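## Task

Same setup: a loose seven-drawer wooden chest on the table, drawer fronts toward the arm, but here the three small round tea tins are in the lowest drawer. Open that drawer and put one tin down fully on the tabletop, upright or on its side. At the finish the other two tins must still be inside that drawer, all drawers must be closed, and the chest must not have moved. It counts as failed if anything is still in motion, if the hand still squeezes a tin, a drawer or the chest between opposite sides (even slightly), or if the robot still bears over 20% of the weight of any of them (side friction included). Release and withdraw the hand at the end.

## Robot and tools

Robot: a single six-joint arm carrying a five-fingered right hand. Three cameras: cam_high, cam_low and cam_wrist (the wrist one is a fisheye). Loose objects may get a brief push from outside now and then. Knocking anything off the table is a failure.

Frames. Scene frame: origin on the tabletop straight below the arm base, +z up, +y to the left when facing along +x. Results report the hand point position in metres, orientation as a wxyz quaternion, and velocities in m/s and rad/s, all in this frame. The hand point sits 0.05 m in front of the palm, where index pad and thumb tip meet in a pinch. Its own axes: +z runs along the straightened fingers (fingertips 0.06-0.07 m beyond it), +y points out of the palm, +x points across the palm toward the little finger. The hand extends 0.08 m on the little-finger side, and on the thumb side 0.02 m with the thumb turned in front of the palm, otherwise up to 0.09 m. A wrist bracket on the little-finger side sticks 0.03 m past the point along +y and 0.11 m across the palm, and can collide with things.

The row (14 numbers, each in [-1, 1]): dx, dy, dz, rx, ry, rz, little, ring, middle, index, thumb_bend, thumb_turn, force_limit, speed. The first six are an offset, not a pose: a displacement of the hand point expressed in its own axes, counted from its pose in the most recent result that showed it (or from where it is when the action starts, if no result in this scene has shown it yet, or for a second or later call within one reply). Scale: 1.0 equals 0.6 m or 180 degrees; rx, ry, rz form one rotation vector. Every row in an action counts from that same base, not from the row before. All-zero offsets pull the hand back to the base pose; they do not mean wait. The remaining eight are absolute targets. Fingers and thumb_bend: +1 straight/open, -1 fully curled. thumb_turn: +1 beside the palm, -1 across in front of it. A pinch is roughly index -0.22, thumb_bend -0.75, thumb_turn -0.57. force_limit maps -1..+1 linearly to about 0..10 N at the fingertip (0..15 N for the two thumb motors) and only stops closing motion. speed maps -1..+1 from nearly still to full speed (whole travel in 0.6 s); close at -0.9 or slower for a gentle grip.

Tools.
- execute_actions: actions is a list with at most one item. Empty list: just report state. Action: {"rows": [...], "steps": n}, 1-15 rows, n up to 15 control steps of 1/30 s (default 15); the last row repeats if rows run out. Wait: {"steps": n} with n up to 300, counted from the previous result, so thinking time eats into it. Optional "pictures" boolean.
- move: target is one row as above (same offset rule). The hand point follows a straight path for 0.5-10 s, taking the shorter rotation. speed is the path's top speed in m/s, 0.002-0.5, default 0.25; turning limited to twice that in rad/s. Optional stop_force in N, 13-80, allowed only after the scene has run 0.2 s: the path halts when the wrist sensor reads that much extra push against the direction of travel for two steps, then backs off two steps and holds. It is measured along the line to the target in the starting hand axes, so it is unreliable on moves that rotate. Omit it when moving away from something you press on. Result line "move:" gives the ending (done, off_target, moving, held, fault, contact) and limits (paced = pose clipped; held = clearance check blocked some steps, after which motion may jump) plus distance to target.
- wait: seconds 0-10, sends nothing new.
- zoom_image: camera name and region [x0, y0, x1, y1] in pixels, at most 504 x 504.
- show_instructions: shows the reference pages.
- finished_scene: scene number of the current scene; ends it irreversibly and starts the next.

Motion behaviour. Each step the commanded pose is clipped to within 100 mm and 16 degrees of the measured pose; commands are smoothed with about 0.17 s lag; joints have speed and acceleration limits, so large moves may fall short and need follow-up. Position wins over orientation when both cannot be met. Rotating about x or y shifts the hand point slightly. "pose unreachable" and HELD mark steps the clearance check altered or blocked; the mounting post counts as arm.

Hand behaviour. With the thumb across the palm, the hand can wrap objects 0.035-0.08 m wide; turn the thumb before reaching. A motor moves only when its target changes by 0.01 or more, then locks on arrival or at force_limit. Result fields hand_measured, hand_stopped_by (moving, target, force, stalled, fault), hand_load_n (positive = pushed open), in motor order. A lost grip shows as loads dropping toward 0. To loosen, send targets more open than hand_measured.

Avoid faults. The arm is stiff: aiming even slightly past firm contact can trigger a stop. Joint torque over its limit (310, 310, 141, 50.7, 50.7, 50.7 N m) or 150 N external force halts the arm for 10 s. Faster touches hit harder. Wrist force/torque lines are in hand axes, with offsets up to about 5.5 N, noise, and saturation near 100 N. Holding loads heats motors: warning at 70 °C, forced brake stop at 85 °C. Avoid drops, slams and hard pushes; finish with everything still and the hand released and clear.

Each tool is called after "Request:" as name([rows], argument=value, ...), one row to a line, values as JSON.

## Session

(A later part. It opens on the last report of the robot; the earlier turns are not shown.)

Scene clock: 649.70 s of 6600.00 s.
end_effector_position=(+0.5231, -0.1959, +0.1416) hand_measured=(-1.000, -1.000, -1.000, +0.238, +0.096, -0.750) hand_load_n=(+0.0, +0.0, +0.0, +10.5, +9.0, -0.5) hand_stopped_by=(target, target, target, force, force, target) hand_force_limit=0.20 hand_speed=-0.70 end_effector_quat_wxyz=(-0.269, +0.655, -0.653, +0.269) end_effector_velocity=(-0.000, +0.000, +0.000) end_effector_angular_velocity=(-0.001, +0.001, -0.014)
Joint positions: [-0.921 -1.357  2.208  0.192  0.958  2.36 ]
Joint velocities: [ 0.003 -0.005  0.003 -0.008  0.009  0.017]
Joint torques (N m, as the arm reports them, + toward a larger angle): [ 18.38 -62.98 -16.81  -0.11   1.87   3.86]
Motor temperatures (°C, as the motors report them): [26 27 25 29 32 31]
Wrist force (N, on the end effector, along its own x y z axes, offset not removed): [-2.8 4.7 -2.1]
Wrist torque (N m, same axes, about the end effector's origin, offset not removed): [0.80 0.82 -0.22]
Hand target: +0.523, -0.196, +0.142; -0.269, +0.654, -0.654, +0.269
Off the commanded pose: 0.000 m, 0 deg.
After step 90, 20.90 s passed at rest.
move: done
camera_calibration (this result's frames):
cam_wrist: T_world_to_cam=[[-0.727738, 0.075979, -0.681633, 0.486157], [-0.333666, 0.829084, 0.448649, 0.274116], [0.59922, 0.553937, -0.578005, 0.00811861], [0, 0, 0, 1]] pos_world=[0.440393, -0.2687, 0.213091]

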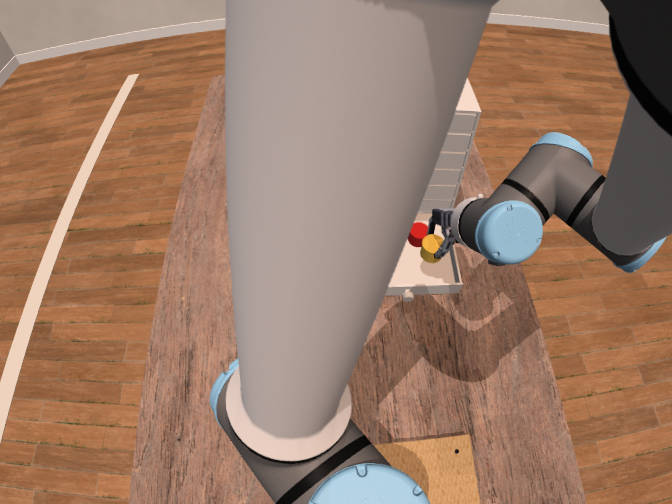

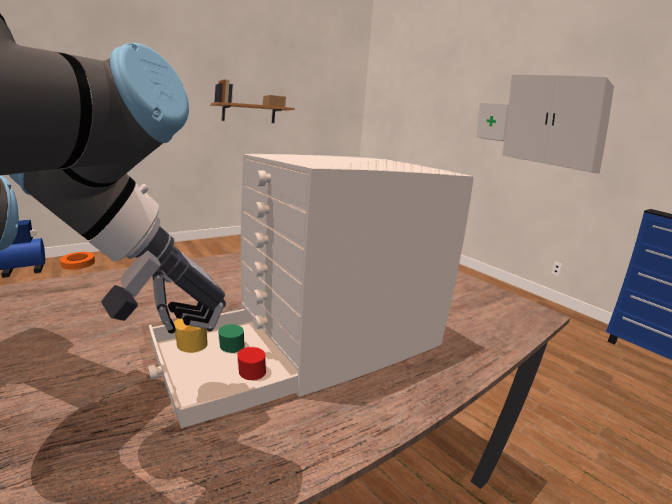

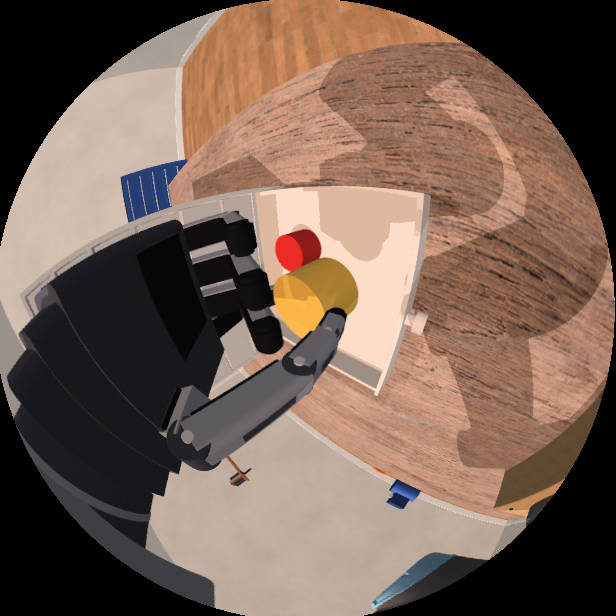

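Request:
move(target=[-0.543,0.027,-0.027,0,0,0,-1,-1,-1,-0.1,-0.6,-0.75,0.2,-0.7], speed=0.15)

Request:
move(target=[0,0.106,0.106,0,0,0,-1,-1,-1,-0.1,-0.6,-0.75,0.2,-0.7], speed=0.08)

Scene clock: 659.77 s of 6600.00 s.
end_effector_position=(+0.4992, +0.1292, +0.1415) hand_measured=(-1.000, -1.000, -1.000, +0.238, +0.096, -0.750) hand_load_n=(+0.0, +0.0, +0.0, +10.5, +9.0, -0.5) hand_stopped_by=(target, target, target, force, force, target) hand_force_limit=0.20 hand_speed=-0.70 end_effector_quat_wxyz=(-0.269, +0.655, -0.653, +0.269) end_effector_velocity=(+0.000, +0.003, -0.000) end_effector_angular_velocity=(-0.001, +0.001, -0.001)
Joint positions: [-0.195 -1.537  2.364 -0.03   1.414  2.98 ]
Joint velocities: [ 0.01   0.002 -0.003 -0.     0.009  0.007]
Joint torques (N m, as the arm reports them, + toward a larger angle): [ 14.92 -10.37 -34.56  -0.43   2.76   2.69]
Motor temperatures (°C, as the motors report them): [26 27 25 29 32 31]
Wrist force (N, on the end effector, along its own x y z axes, offset not removed): [-3.9 -0.9 0.1]
Wrist torque (N m, same axes, about the end effector's origin, offset not removed): [-0.11 0.67 -0.52]
Hand target: +0.499, +0.130, +0.141; -0.269, +0.655, -0.653, +0.269
Off the commanded pose: 0.001 m, 0 deg.
After step 90, 4.27 s passed at rest.
move: done
camera_calibration (this result's frames):
cam_wrist: T_world_to_cam=[[-0.727164, 0.0759234, -0.682252, 0.443824], [-0.333998, 0.829163, 0.448257, -0.00316533], [0.599731, 0.553827, -0.577579, -0.158055], [0, 0, 0, 1]] pos_world=[0.416466, 0.0564629, 0.21293]

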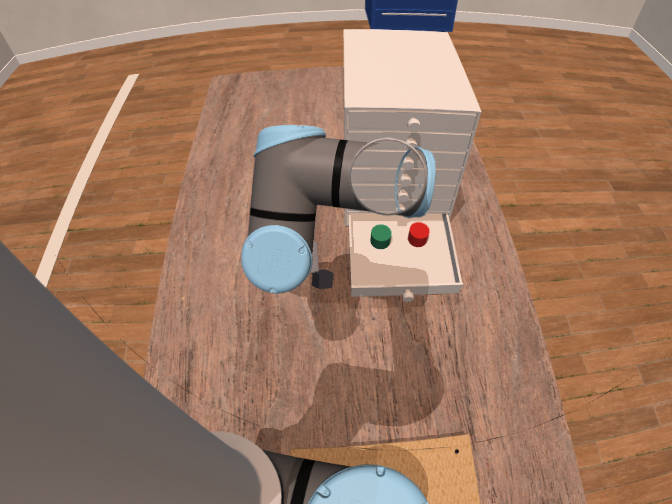

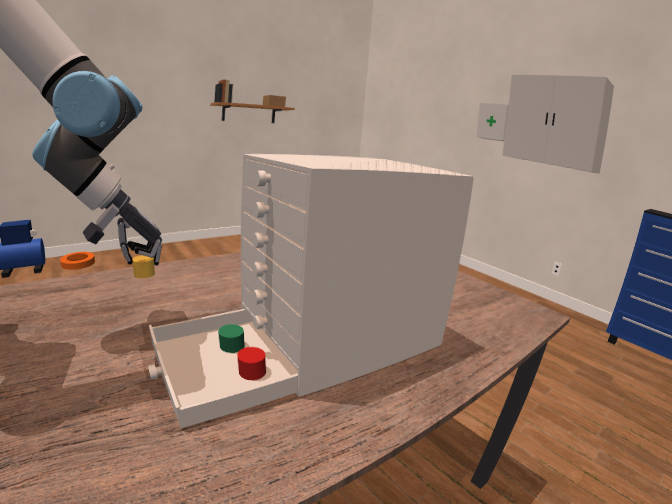

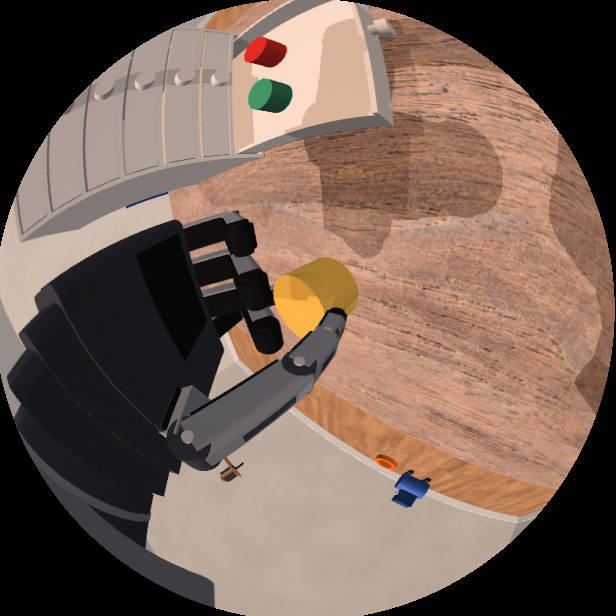

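Scene clock: 661.40 s of 6600.00 s.
end_effector_position=(+0.4990, +0.1291, +0.0520) hand_measured=(-1.000, -1.000, -1.000, +0.238, +0.096, -0.750) hand_load_n=(+0.0, +0.0, +0.0, +10.5, +9.0, -0.5) hand_stopped_by=(target, target, target, force, force, target) hand_force_limit=0.20 hand_speed=-0.70 end_effector_quat_wxyz=(-0.269, +0.655, -0.653, +0.269) end_effector_velocity=(+0.001, +0.000, -0.003) end_effector_angular_velocity=(-0.000, -0.001, +0.000)
Joint positions: [-0.195 -1.363  2.419 -0.259  1.414  2.98 ]
Joint velocities: [ 0.001  0.006  0.    -0.008  0.001  0.001]
Joint torques (N m, as the arm reports them, + toward a larger angle): [ 17.62 -13.83 -13.4   -0.53   2.97   2.87]
Motor temperatures (°C, as the motors report them): [26 27 25 29 32 31]
Wrist force (N, on the end effector, along its own x y z axes, offset not removed): [-0.1 -3.3 3.5]
Wrist torque (N m, same axes, about the end effector's origin, offset not removed): [-0.63 0.25 -0.50]
Hand target: +0.499, +0.129, +0.052; -0.269, +0.655, -0.653, +0.269
Off the commanded pose: 0.000 m, 0 deg.
move: done
camera_calibration (this result's frames):
cam_wrist: T_world_to_cam=[[-0.727173, 0.0759531, -0.68224, 0.38253], [-0.334056, 0.829085, 0.448358, 0.0369732], [0.599689, 0.55394, -0.577515, -0.209571], [0, 0, 0, 1]] pos_world=[0.416194, 0.0563812, 0.12337]

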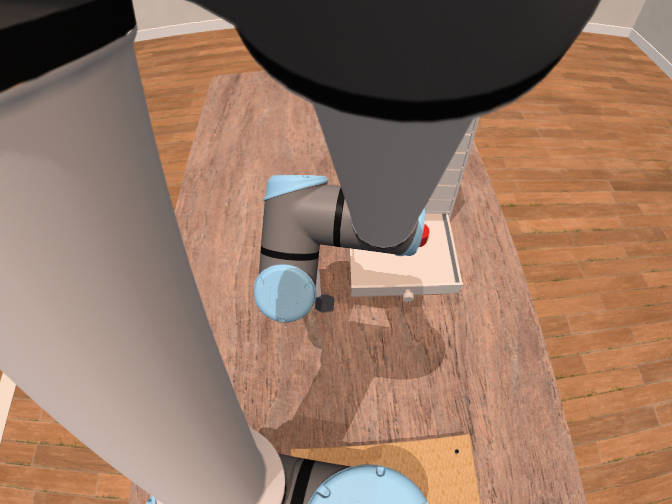

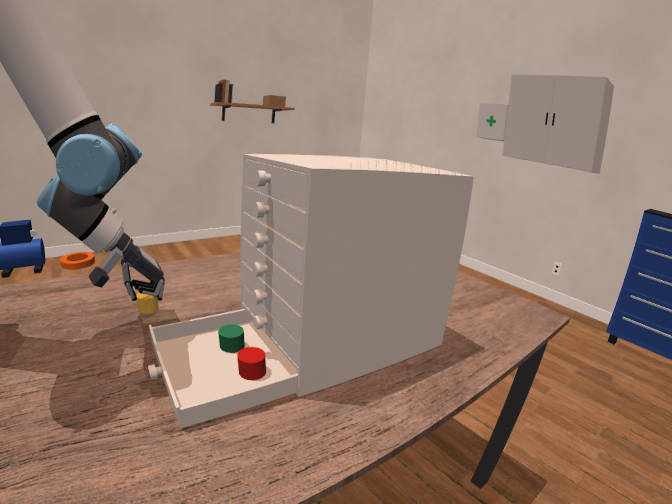

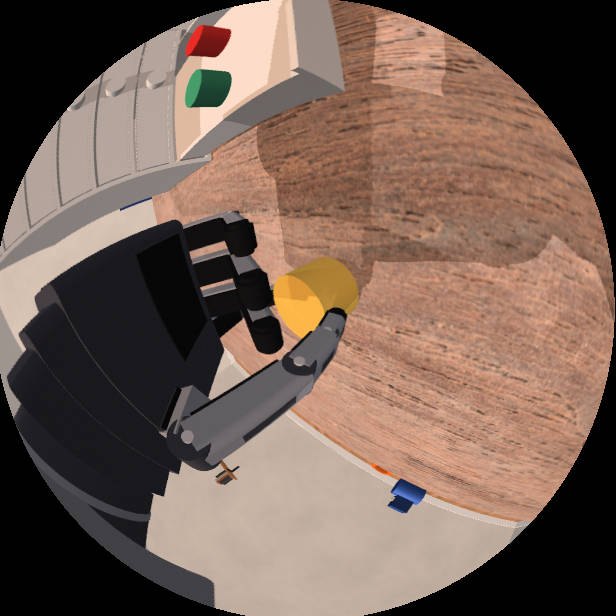

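Request:
move(target=[0,0.022,0.022,0,0,0,-1,-1,-1,-0.1,-0.6,-0.75,0.2,-0.7], speed=0.004, stop_force=13)

Request:
zoom_image(camera="cam_low", region=[90,250,190,330])

Scene clock: 668.17 s of 6600.00 s.
end_effector_position=(+0.4989, +0.1292, +0.0422) hand_measured=(-1.000, -1.000, -1.000, +0.238, +0.096, -0.750) hand_load_n=(+0.0, +0.0, +0.0, +9.5, +10.0, -0.5) hand_stopped_by=(target, target, target, force, force, target) hand_force_limit=0.20 hand_speed=-0.70 end_effector_quat_wxyz=(-0.269, +0.655, -0.653, +0.269) end_effector_velocity=(-0.001, +0.000, +0.001) end_effector_angular_velocity=(+0.000, +0.001, +0.000)
Joint positions: [-0.195 -1.342  2.423 -0.284  1.414  2.98 ]
Joint velocities: [ 0.    -0.002  0.     0.003  0.     0.   ]
Joint torques (N m, as the arm reports them, + toward a larger angle): [-17.39 -50.5  -17.19   4.11  -2.08  -2.34]
Motor temperatures (°C, as the motors report them): [26 27 25 29 32 31]
Wrist force (N, on the end effector, along its own x y z axes, offset not removed): [-5.5 -6.6 -6.8]
Wrist torque (N m, same axes, about the end effector's origin, offset not removed): [0.05 0.98 -0.52]
Hand target: +0.499, +0.129, +0.043; -0.269, +0.655, -0.653, +0.269
Off the commanded pose: 0.009 m, 0 deg.
After step 90, 1.07 s passed at rest.
move: contact
camera_calibration (this result's frames):
cam_wrist: T_world_to_cam=[[-0.727272, 0.075965, -0.682132, 0.375894], [-0.33398, 0.829086, 0.448412, 0.0412492], [0.59961, 0.553936, -0.577601, -0.215101], [0, 0, 0, 1]] pos_world=[0.41613, 0.0563982, 0.11367]

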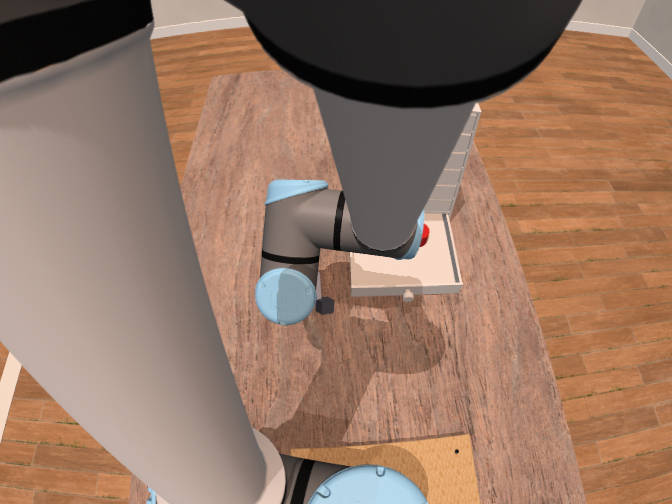

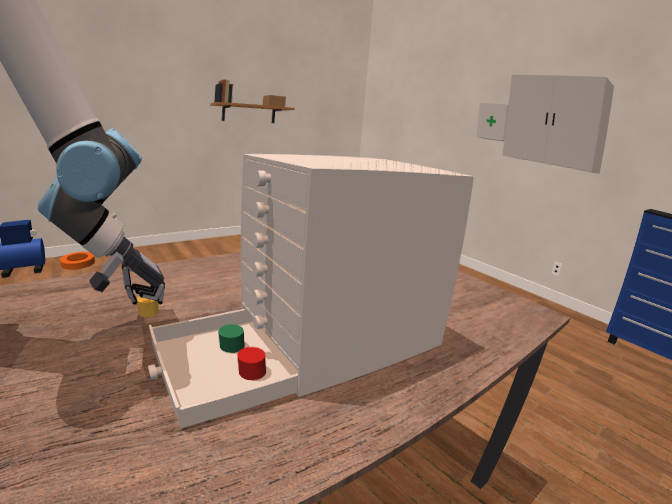

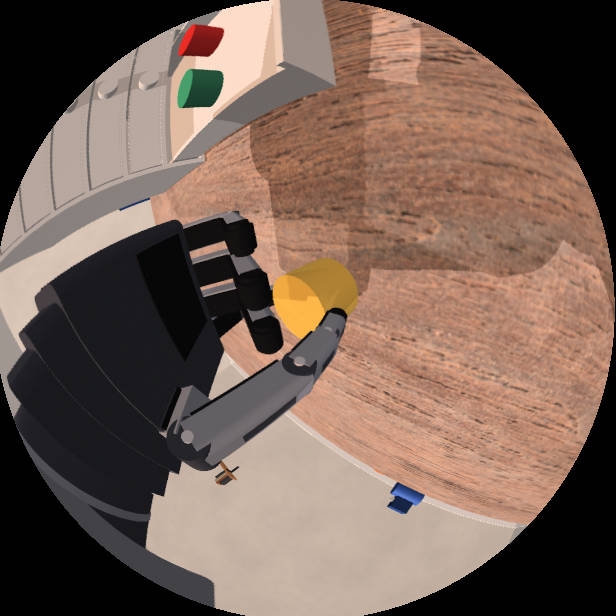

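Region (90, 250, 190, 330) of cam_low's 672x504 image, scaled by 5.040, with more detail than that image has; it fills the top 403 rows of this view, and the rest is white.

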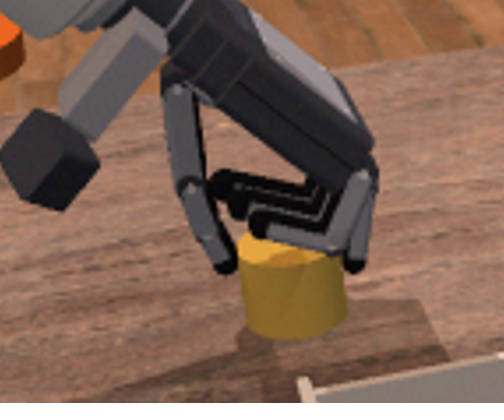

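Release, then lift and return to the knob prep pose.

Request:
move(target=[0,0,0,0,0,0,-1,-1,-1,0.5,0.35,-0.75,0.2,-0.3], speed=0.01)

Request:
move(target=[0,-0.07,-0.07,0,0,0,-1,-1,-1,0.5,0.35,-0.75,0.2,-0.3], speed=0.04)

Scene clock: 682.93 s of 6600.00 s.
end_effector_position=(+0.4990, +0.1291, +0.0424) hand_measured=(-1.000, -1.000, -1.000, +0.500, +0.350, -0.750) hand_load_n=(+0.0, +0.0, +0.0, +0.0, +0.0, +0.0) hand_stopped_by=(target, target, target, target, target, target) hand_force_limit=0.20 hand_speed=-0.30 end_effector_quat_wxyz=(-0.269, +0.655, -0.653, +0.269) end_effector_velocity=(-0.001, +0.000, -0.000) end_effector_angular_velocity=(+0.002, +0.002, -0.001)
Joint positions: [-0.195 -1.343  2.423 -0.284  1.414  2.98 ]
Joint velocities: [-0.     0.001  0.     0.    -0.     0.002]
Joint torques (N m, as the arm reports them, + toward a larger angle): [-14.2  -19.63 -11.28  -0.31   0.39  -0.79]
Motor temperatures (°C, as the motors report them): [26 27 25 29 32 31]
Wrist force (N, on the end effector, along its own x y z axes, offset not removed): [-2.1 1.2 3.6]
Wrist torque (N m, same axes, about the end effector's origin, offset not removed): [-0.03 0.40 0.00]
Hand target: +0.499, +0.129, +0.042; -0.269, +0.655, -0.653, +0.269
Off the commanded pose: 0.000 m, 0 deg.
After step 90, 11.07 s passed at rest.
move: done
camera_calibration (this result's frames):
cam_wrist: T_world_to_cam=[[-0.727108, 0.0759242, -0.682312, 0.375986], [-0.33409, 0.829111, 0.448284, 0.0413125], [0.599748, 0.553904, -0.577488, -0.215156], [0, 0, 0, 1]] pos_world=[0.416224, 0.0563766, 0.11377]

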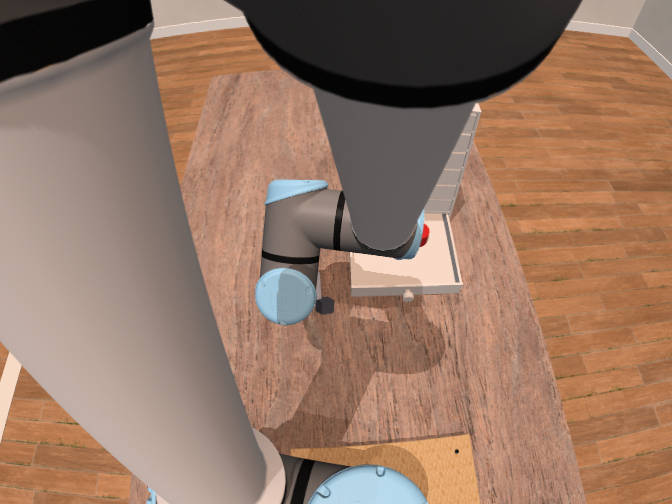

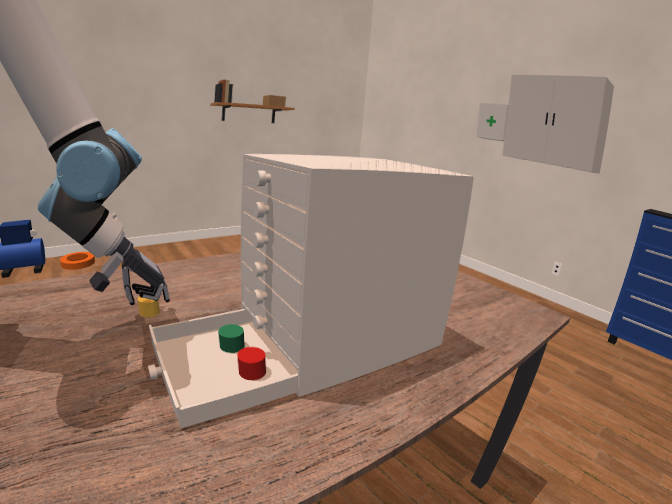

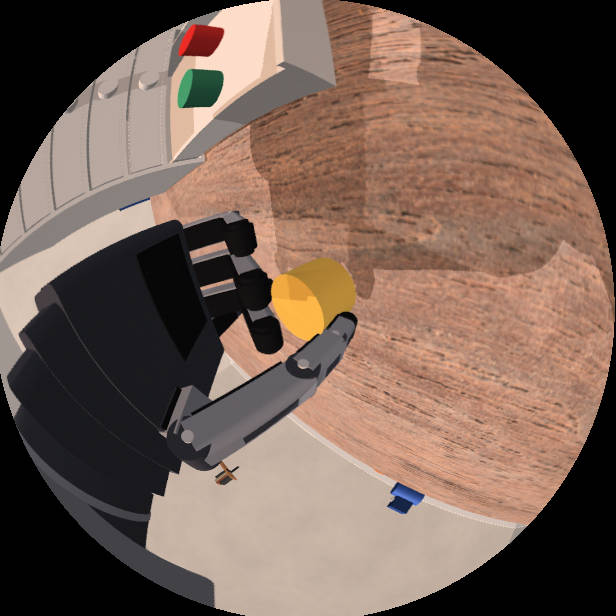

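Scene clock: 684.83 s of 6600.00 s.
end_effector_position=(+0.4992, +0.1292, +0.1014) hand_measured=(-1.000, -1.000, -1.000, +0.500, +0.350, -0.750) hand_load_n=(+0.0, +0.0, +0.0, +0.0, +0.0, +0.0) hand_stopped_by=(target, target, target, target, target, target) hand_force_limit=0.20 hand_speed=-0.30 end_effector_quat_wxyz=(-0.269, +0.655, -0.653, +0.269) end_effector_velocity=(+0.000, -0.000, +0.003) end_effector_angular_velocity=(-0.001, -0.001, -0.000)
Joint positions: [-0.195 -1.464  2.393 -0.132  1.414  2.98 ]
Joint velocities: [-0.    -0.006 -0.002  0.007  0.    -0.   ]
Joint torques (N m, as the arm reports them, + toward a larger angle): [  1.93 -47.45 -27.15   3.9    1.6    0.18]
Motor temperatures (°C, as the motors report them): [26 27 25 29 32 31]
Wrist force (N, on the end effector, along its own x y z axes, offset not removed): [2.3 0.6 -1.9]
Wrist torque (N m, same axes, about the end effector's origin, offset not removed): [0.14 -0.01 -0.10]
Hand target: +0.499, +0.129, +0.102; -0.269, +0.655, -0.653, +0.269
Off the commanded pose: 0.000 m, 0 deg.
move: done
camera_calibration (this result's frames):
cam_wrist: T_world_to_cam=[[-0.727096, 0.0759529, -0.682322, 0.416348], [-0.334088, 0.829102, 0.448303, 0.0148466], [0.599764, 0.553914, -0.577462, -0.181232], [0, 0, 0, 1]] pos_world=[0.416382, 0.056455, 0.172773]

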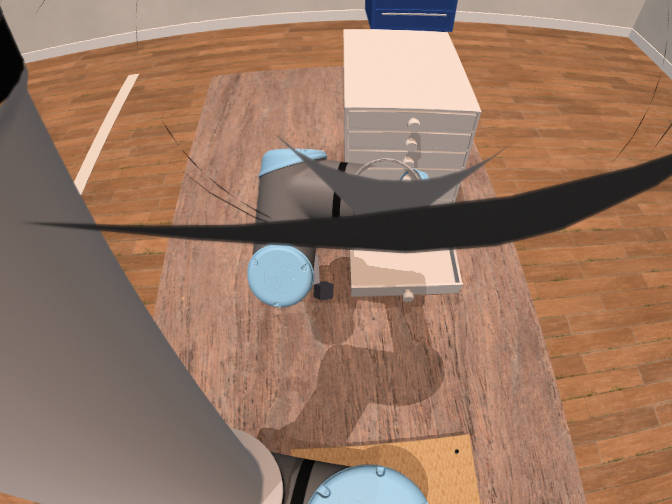

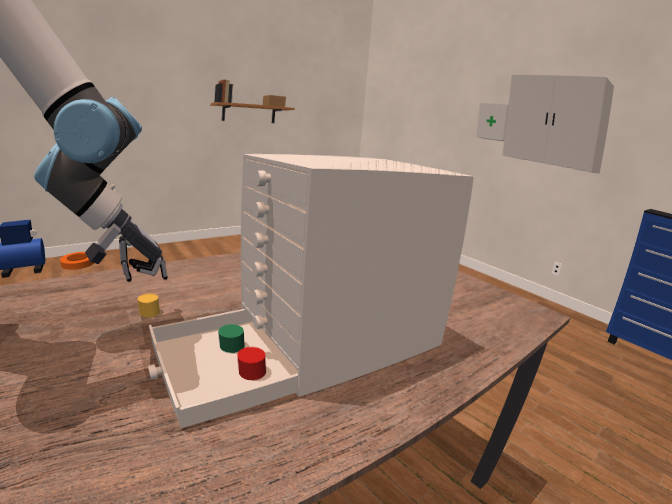

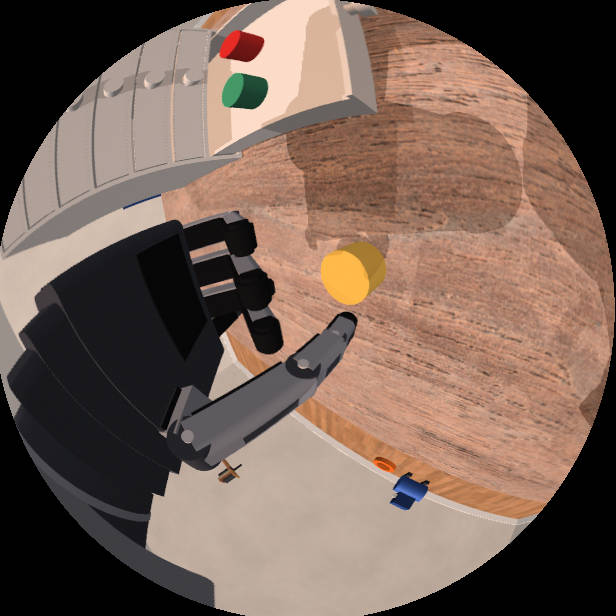

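Request:
move(target=[0.463,-0.166,-0.232,0,0,0,-1,-1,-1,0.5,0.35,-0.75,0.2,0], speed=0.2)

Request:
move(target=[0,0,0,0,0,-0.5,-1,-1,-1,0.15,-0.3,-0.57,0.2,0], speed=0.4)

Request:
move(target=[0,0,0,0,0,-0.5,-1,-1,-1,0.15,-0.3,-0.57,0.2,0], speed=0.4)

Scene clock: 697.43 s of 6600.00 s.
end_effector_position=(+0.4726, -0.1480, +0.2702) hand_measured=(-1.000, -1.000, -1.000, +0.500, +0.350, -0.750) hand_load_n=(+0.0, +0.0, +0.0, +0.0, +0.0, +0.0) hand_stopped_by=(target, target, target, target, target, target) hand_force_limit=0.20 hand_speed=0.00 end_effector_quat_wxyz=(-0.269, +0.655, -0.653, +0.269) end_effector_velocity=(-0.001, -0.003, +0.002) end_effector_angular_velocity=(+0.000, +0.001, +0.001)
Joint positions: [-0.962 -1.642  2.228  0.482  0.938  2.316]
Joint velocities: [-0.006  0.001 -0.004  0.008 -0.003 -0.008]
Joint torques (N m, as the arm reports them, + toward a larger angle): [-23.36  -5.66 -40.19   3.64  -4.52  -2.33]
Motor temperatures (°C, as the motors report them): [26 27 25 29 32 31]
Wrist force (N, on the end effector, along its own x y z axes, offset not removed): [4.1 -1.2 -0.3]
Wrist torque (N m, same axes, about the end effector's origin, offset not removed): [-0.10 -0.39 0.16]
Hand target: +0.473, -0.148, +0.270; -0.269, +0.655, -0.653, +0.269
Off the commanded pose: 0.001 m, 0 deg.
After step 90, 7.30 s passed at rest.
move: done
camera_calibration (this result's frames):
cam_wrist: T_world_to_cam=[[-0.727548, 0.0760398, -0.68183, 0.533385], [-0.33383, 0.829009, 0.448667, 0.159894], [0.599359, 0.554042, -0.577759, 0.0860213], [0, 0, 0, 1]] pos_world=[0.389883, -0.220772, 0.341638]

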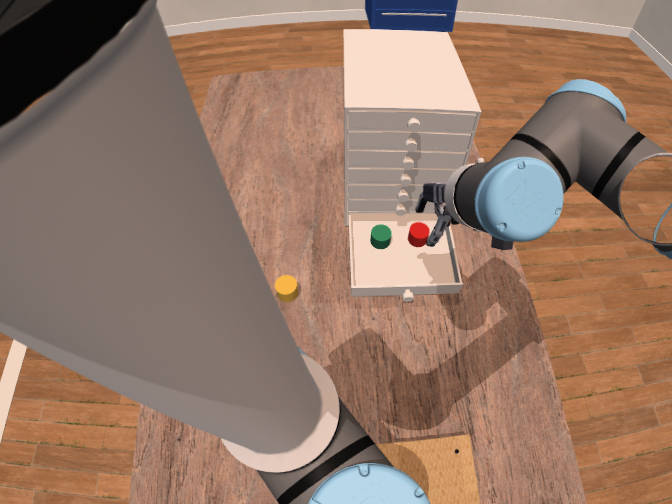

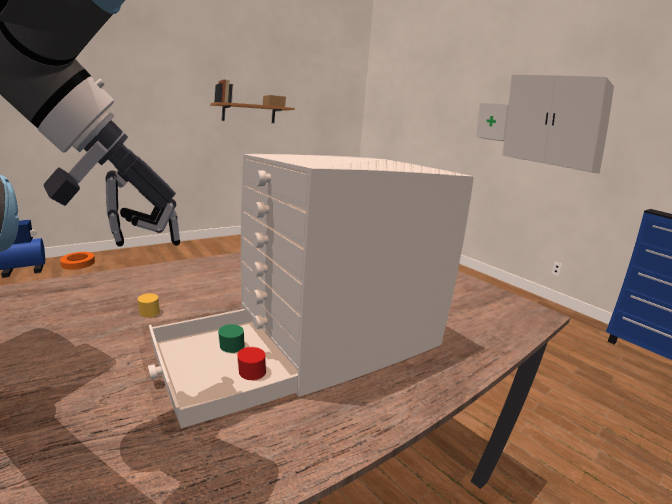

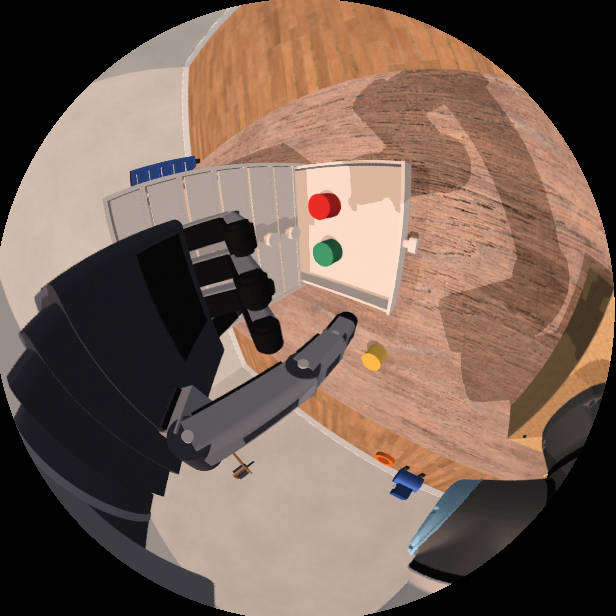

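Scene clock: 700.07 s of 6600.00 s.
end_effector_position=(+0.4725, -0.1481, +0.2702) hand_measured=(-1.000, -1.000, -1.000, +0.150, -0.300, -0.570) hand_load_n=(+0.0, +0.0, +0.0, +0.0, +0.0, +0.0) hand_stopped_by=(target, target, target, target, target, target) hand_force_limit=0.20 hand_speed=0.00 end_effector_quat_wxyz=(-0.000, +0.925, -0.000, +0.381) end_effector_velocity=(+0.000, -0.001, +0.001) end_effector_angular_velocity=(-0.009, -0.002, +0.015)
Joint positions: [-0.834 -1.747  2.345  0.395  1.004  0.881]
Joint velocities: [-0.005 -0.     0.001  0.003 -0.007 -0.023]
Joint torques (N m, as the arm reports them, + toward a larger angle): [-20.54 -28.06 -25.48   3.67  -4.05  -2.09]
Motor temperatures (°C, as the motors report them): [26 27 25 29 32 31]
Wrist force (N, on the end effector, along its own x y z axes, offset not removed): [1.0 -5.1 -1.8]
Wrist torque (N m, same axes, about the end effector's origin, offset not removed): [-0.70 0.07 -0.22]
Hand target: +0.473, -0.148, +0.270; -0.000, +0.925, +0.001, +0.381
Off the commanded pose: 0.000 m, 0 deg.
move: done
camera_calibration (this result's frames):
cam_wrist: T_world_to_cam=[[-0.0748619, -0.996565, -0.0354045, -0.108537], [-0.978257, 0.0802802, -0.191227, 0.526474], [0.193412, 0.0203191, -0.980907, 0.307801], [0, 0, 0, 1]] pos_world=[0.44737, -0.156684, 0.398757]

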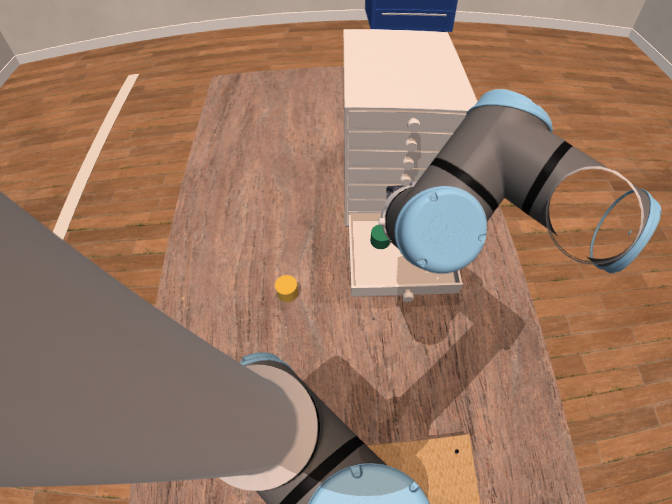

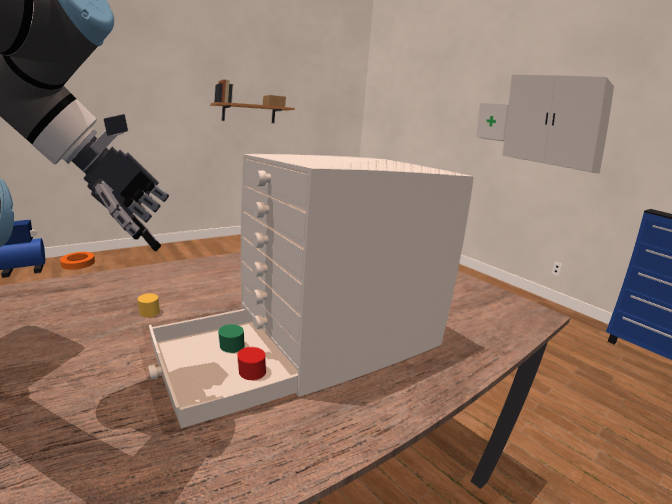

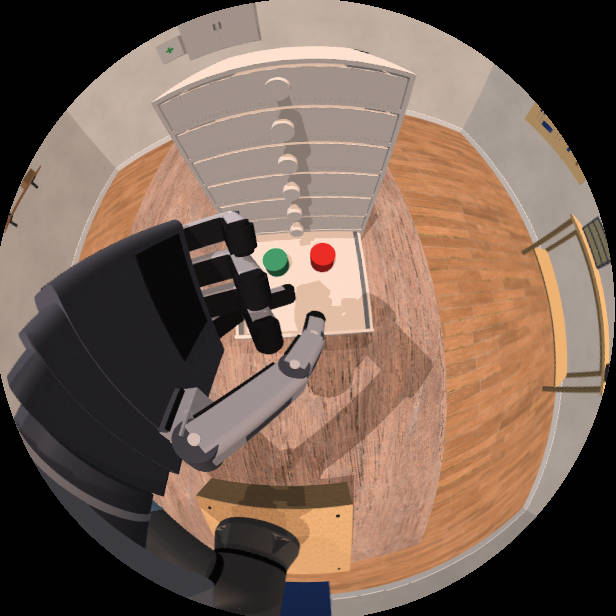

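Scene clock: 702.73 s of 6600.00 s.
end_effector_position=(+0.4727, -0.1480, +0.2700) hand_measured=(-1.000, -1.000, -1.000, +0.150, -0.300, -0.570) hand_load_n=(+0.0, +0.0, +0.0, +0.0, +0.0, +0.0) hand_stopped_by=(target, target, target, target, target, target) hand_force_limit=0.20 hand_speed=0.00 end_effector_quat_wxyz=(+0.269, +0.655, +0.653, +0.269) end_effector_velocity=(-0.000, +0.000, +0.000) end_effector_angular_velocity=(-0.004, -0.001, +0.016)
Joint positions: [-1.134 -1.708  2.51   0.388  0.866 -1.018]
Joint velocities: [-0.01   0.007 -0.001  0.009 -0.009 -0.032]
Joint torques (N m, as the arm reports them, + toward a larger angle): [-23.72   0.16 -33.28   5.08  -3.58  -3.51]
Motor temperatures (°C, as the motors report them): [26 27 25 29 32 31]
Wrist force (N, on the end effector, along its own x y z axes, offset not removed): [-4.3 -3.0 -8.9]
Wrist torque (N m, same axes, about the end effector's origin, offset not removed): [-0.08 1.42 -0.71]
Hand target: +0.473, -0.148, +0.270; +0.269, +0.654, +0.654, +0.269
Off the commanded pose: 0.000 m, 0 deg.
move: done
camera_calibration (this result's frames):
cam_wrist: T_world_to_cam=[[0.688301, -0.0802174, 0.720976, -0.53783], [-0.447758, -0.828932, 0.335237, -0.000892424], [0.570749, -0.553567, -0.606473, -0.0568187], [0, 0, 0, 1]] pos_world=[0.402218, -0.075336, 0.353603]

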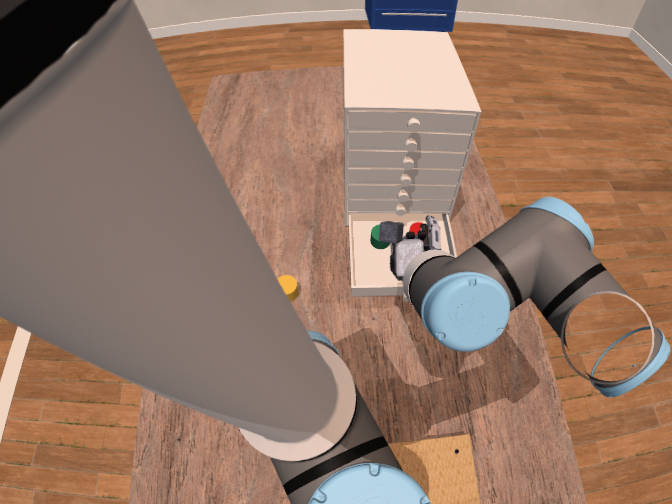

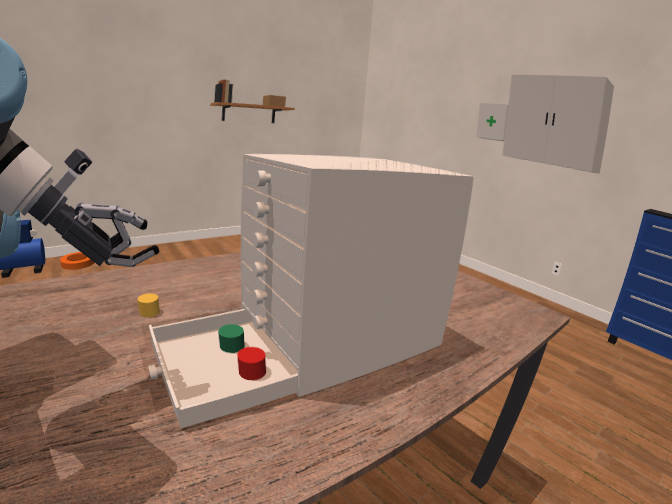

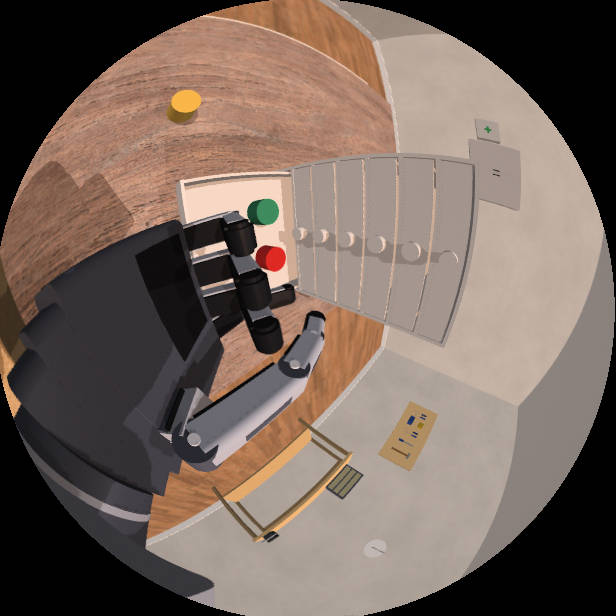

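Request:
move(target=[0,-0.3335,0.1615,0.1,0,0,-1,-1,-1,0.15,-0.3,-0.57,0.2,0], speed=0.15)

Request:
zoom_image(camera="cam_low", region=[60,310,200,410])

Scene clock: 715.43 s of 6600.00 s.
end_effector_position=(+0.3989, -0.1477, +0.0607) hand_measured=(-1.000, -1.000, -1.000, +0.150, -0.300, -0.570) hand_load_n=(+0.0, +0.0, +0.0, +0.0, +0.0, +0.0) hand_stopped_by=(target, target, target, target, target, target) hand_force_limit=0.20 hand_speed=0.00 end_effector_quat_wxyz=(+0.163, +0.689, +0.687, +0.164) end_effector_velocity=(-0.000, -0.000, -0.003) end_effector_angular_velocity=(-0.001, +0.002, +0.001)
Joint positions: [-1.212 -1.269  2.63   0.045  1.127 -1.201]
Joint velocities: [ 0.002  0.009 -0.001 -0.008  0.003  0.001]
Joint torques (N m, as the arm reports them, + toward a larger angle): [ 20.17 -11.12 -11.56   1.74   1.77   3.18]
Motor temperatures (°C, as the motors report them): [26 27 25 29 32 31]
Wrist force (N, on the end effector, along its own x y z axes, offset not removed): [1.4 -2.7 3.1]
Wrist torque (N m, same axes, about the end effector's origin, offset not removed): [-0.87 -0.15 -0.25]
Hand target: +0.399, -0.148, +0.060; +0.163, +0.689, +0.687, +0.164
Off the commanded pose: 0.000 m, 0 deg.
After step 90, 7.57 s passed at rest.
move: done
camera_calibration (this result's frames):
cam_wrist: T_world_to_cam=[[0.877347, -0.0801244, 0.47312, -0.3965], [-0.321991, -0.829336, 0.456644, -0.0211125], [0.355787, -0.552976, -0.753414, -0.0467178], [0, 0, 0, 1]] pos_world=[0.357692, -0.0751125, 0.162036]

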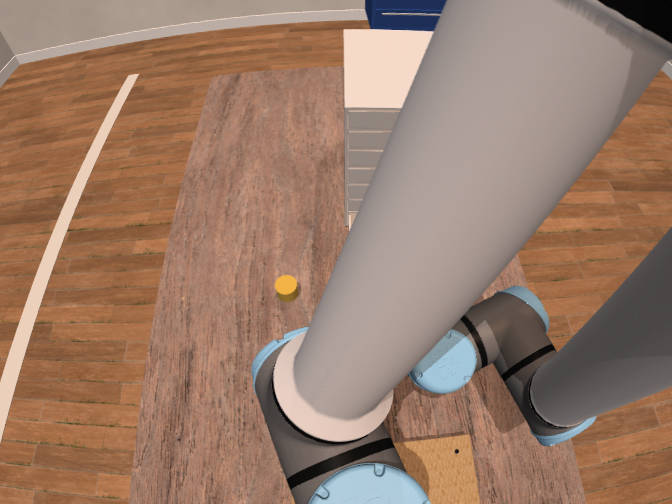

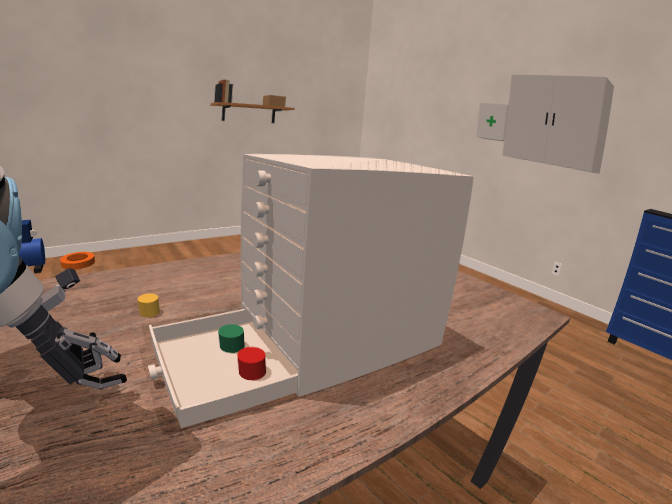

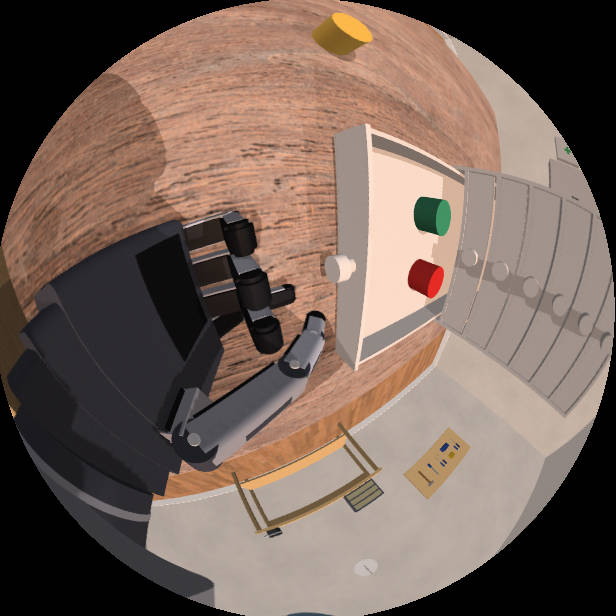

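Region (60, 310, 200, 410) of cam_low's 672x504 image, scaled by 3.600, with more detail than that image has; it fills the top 360 rows of this view, and the rest is white.

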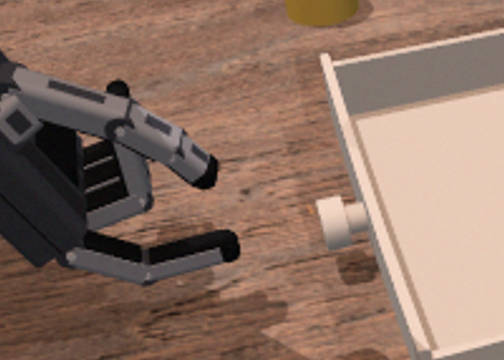

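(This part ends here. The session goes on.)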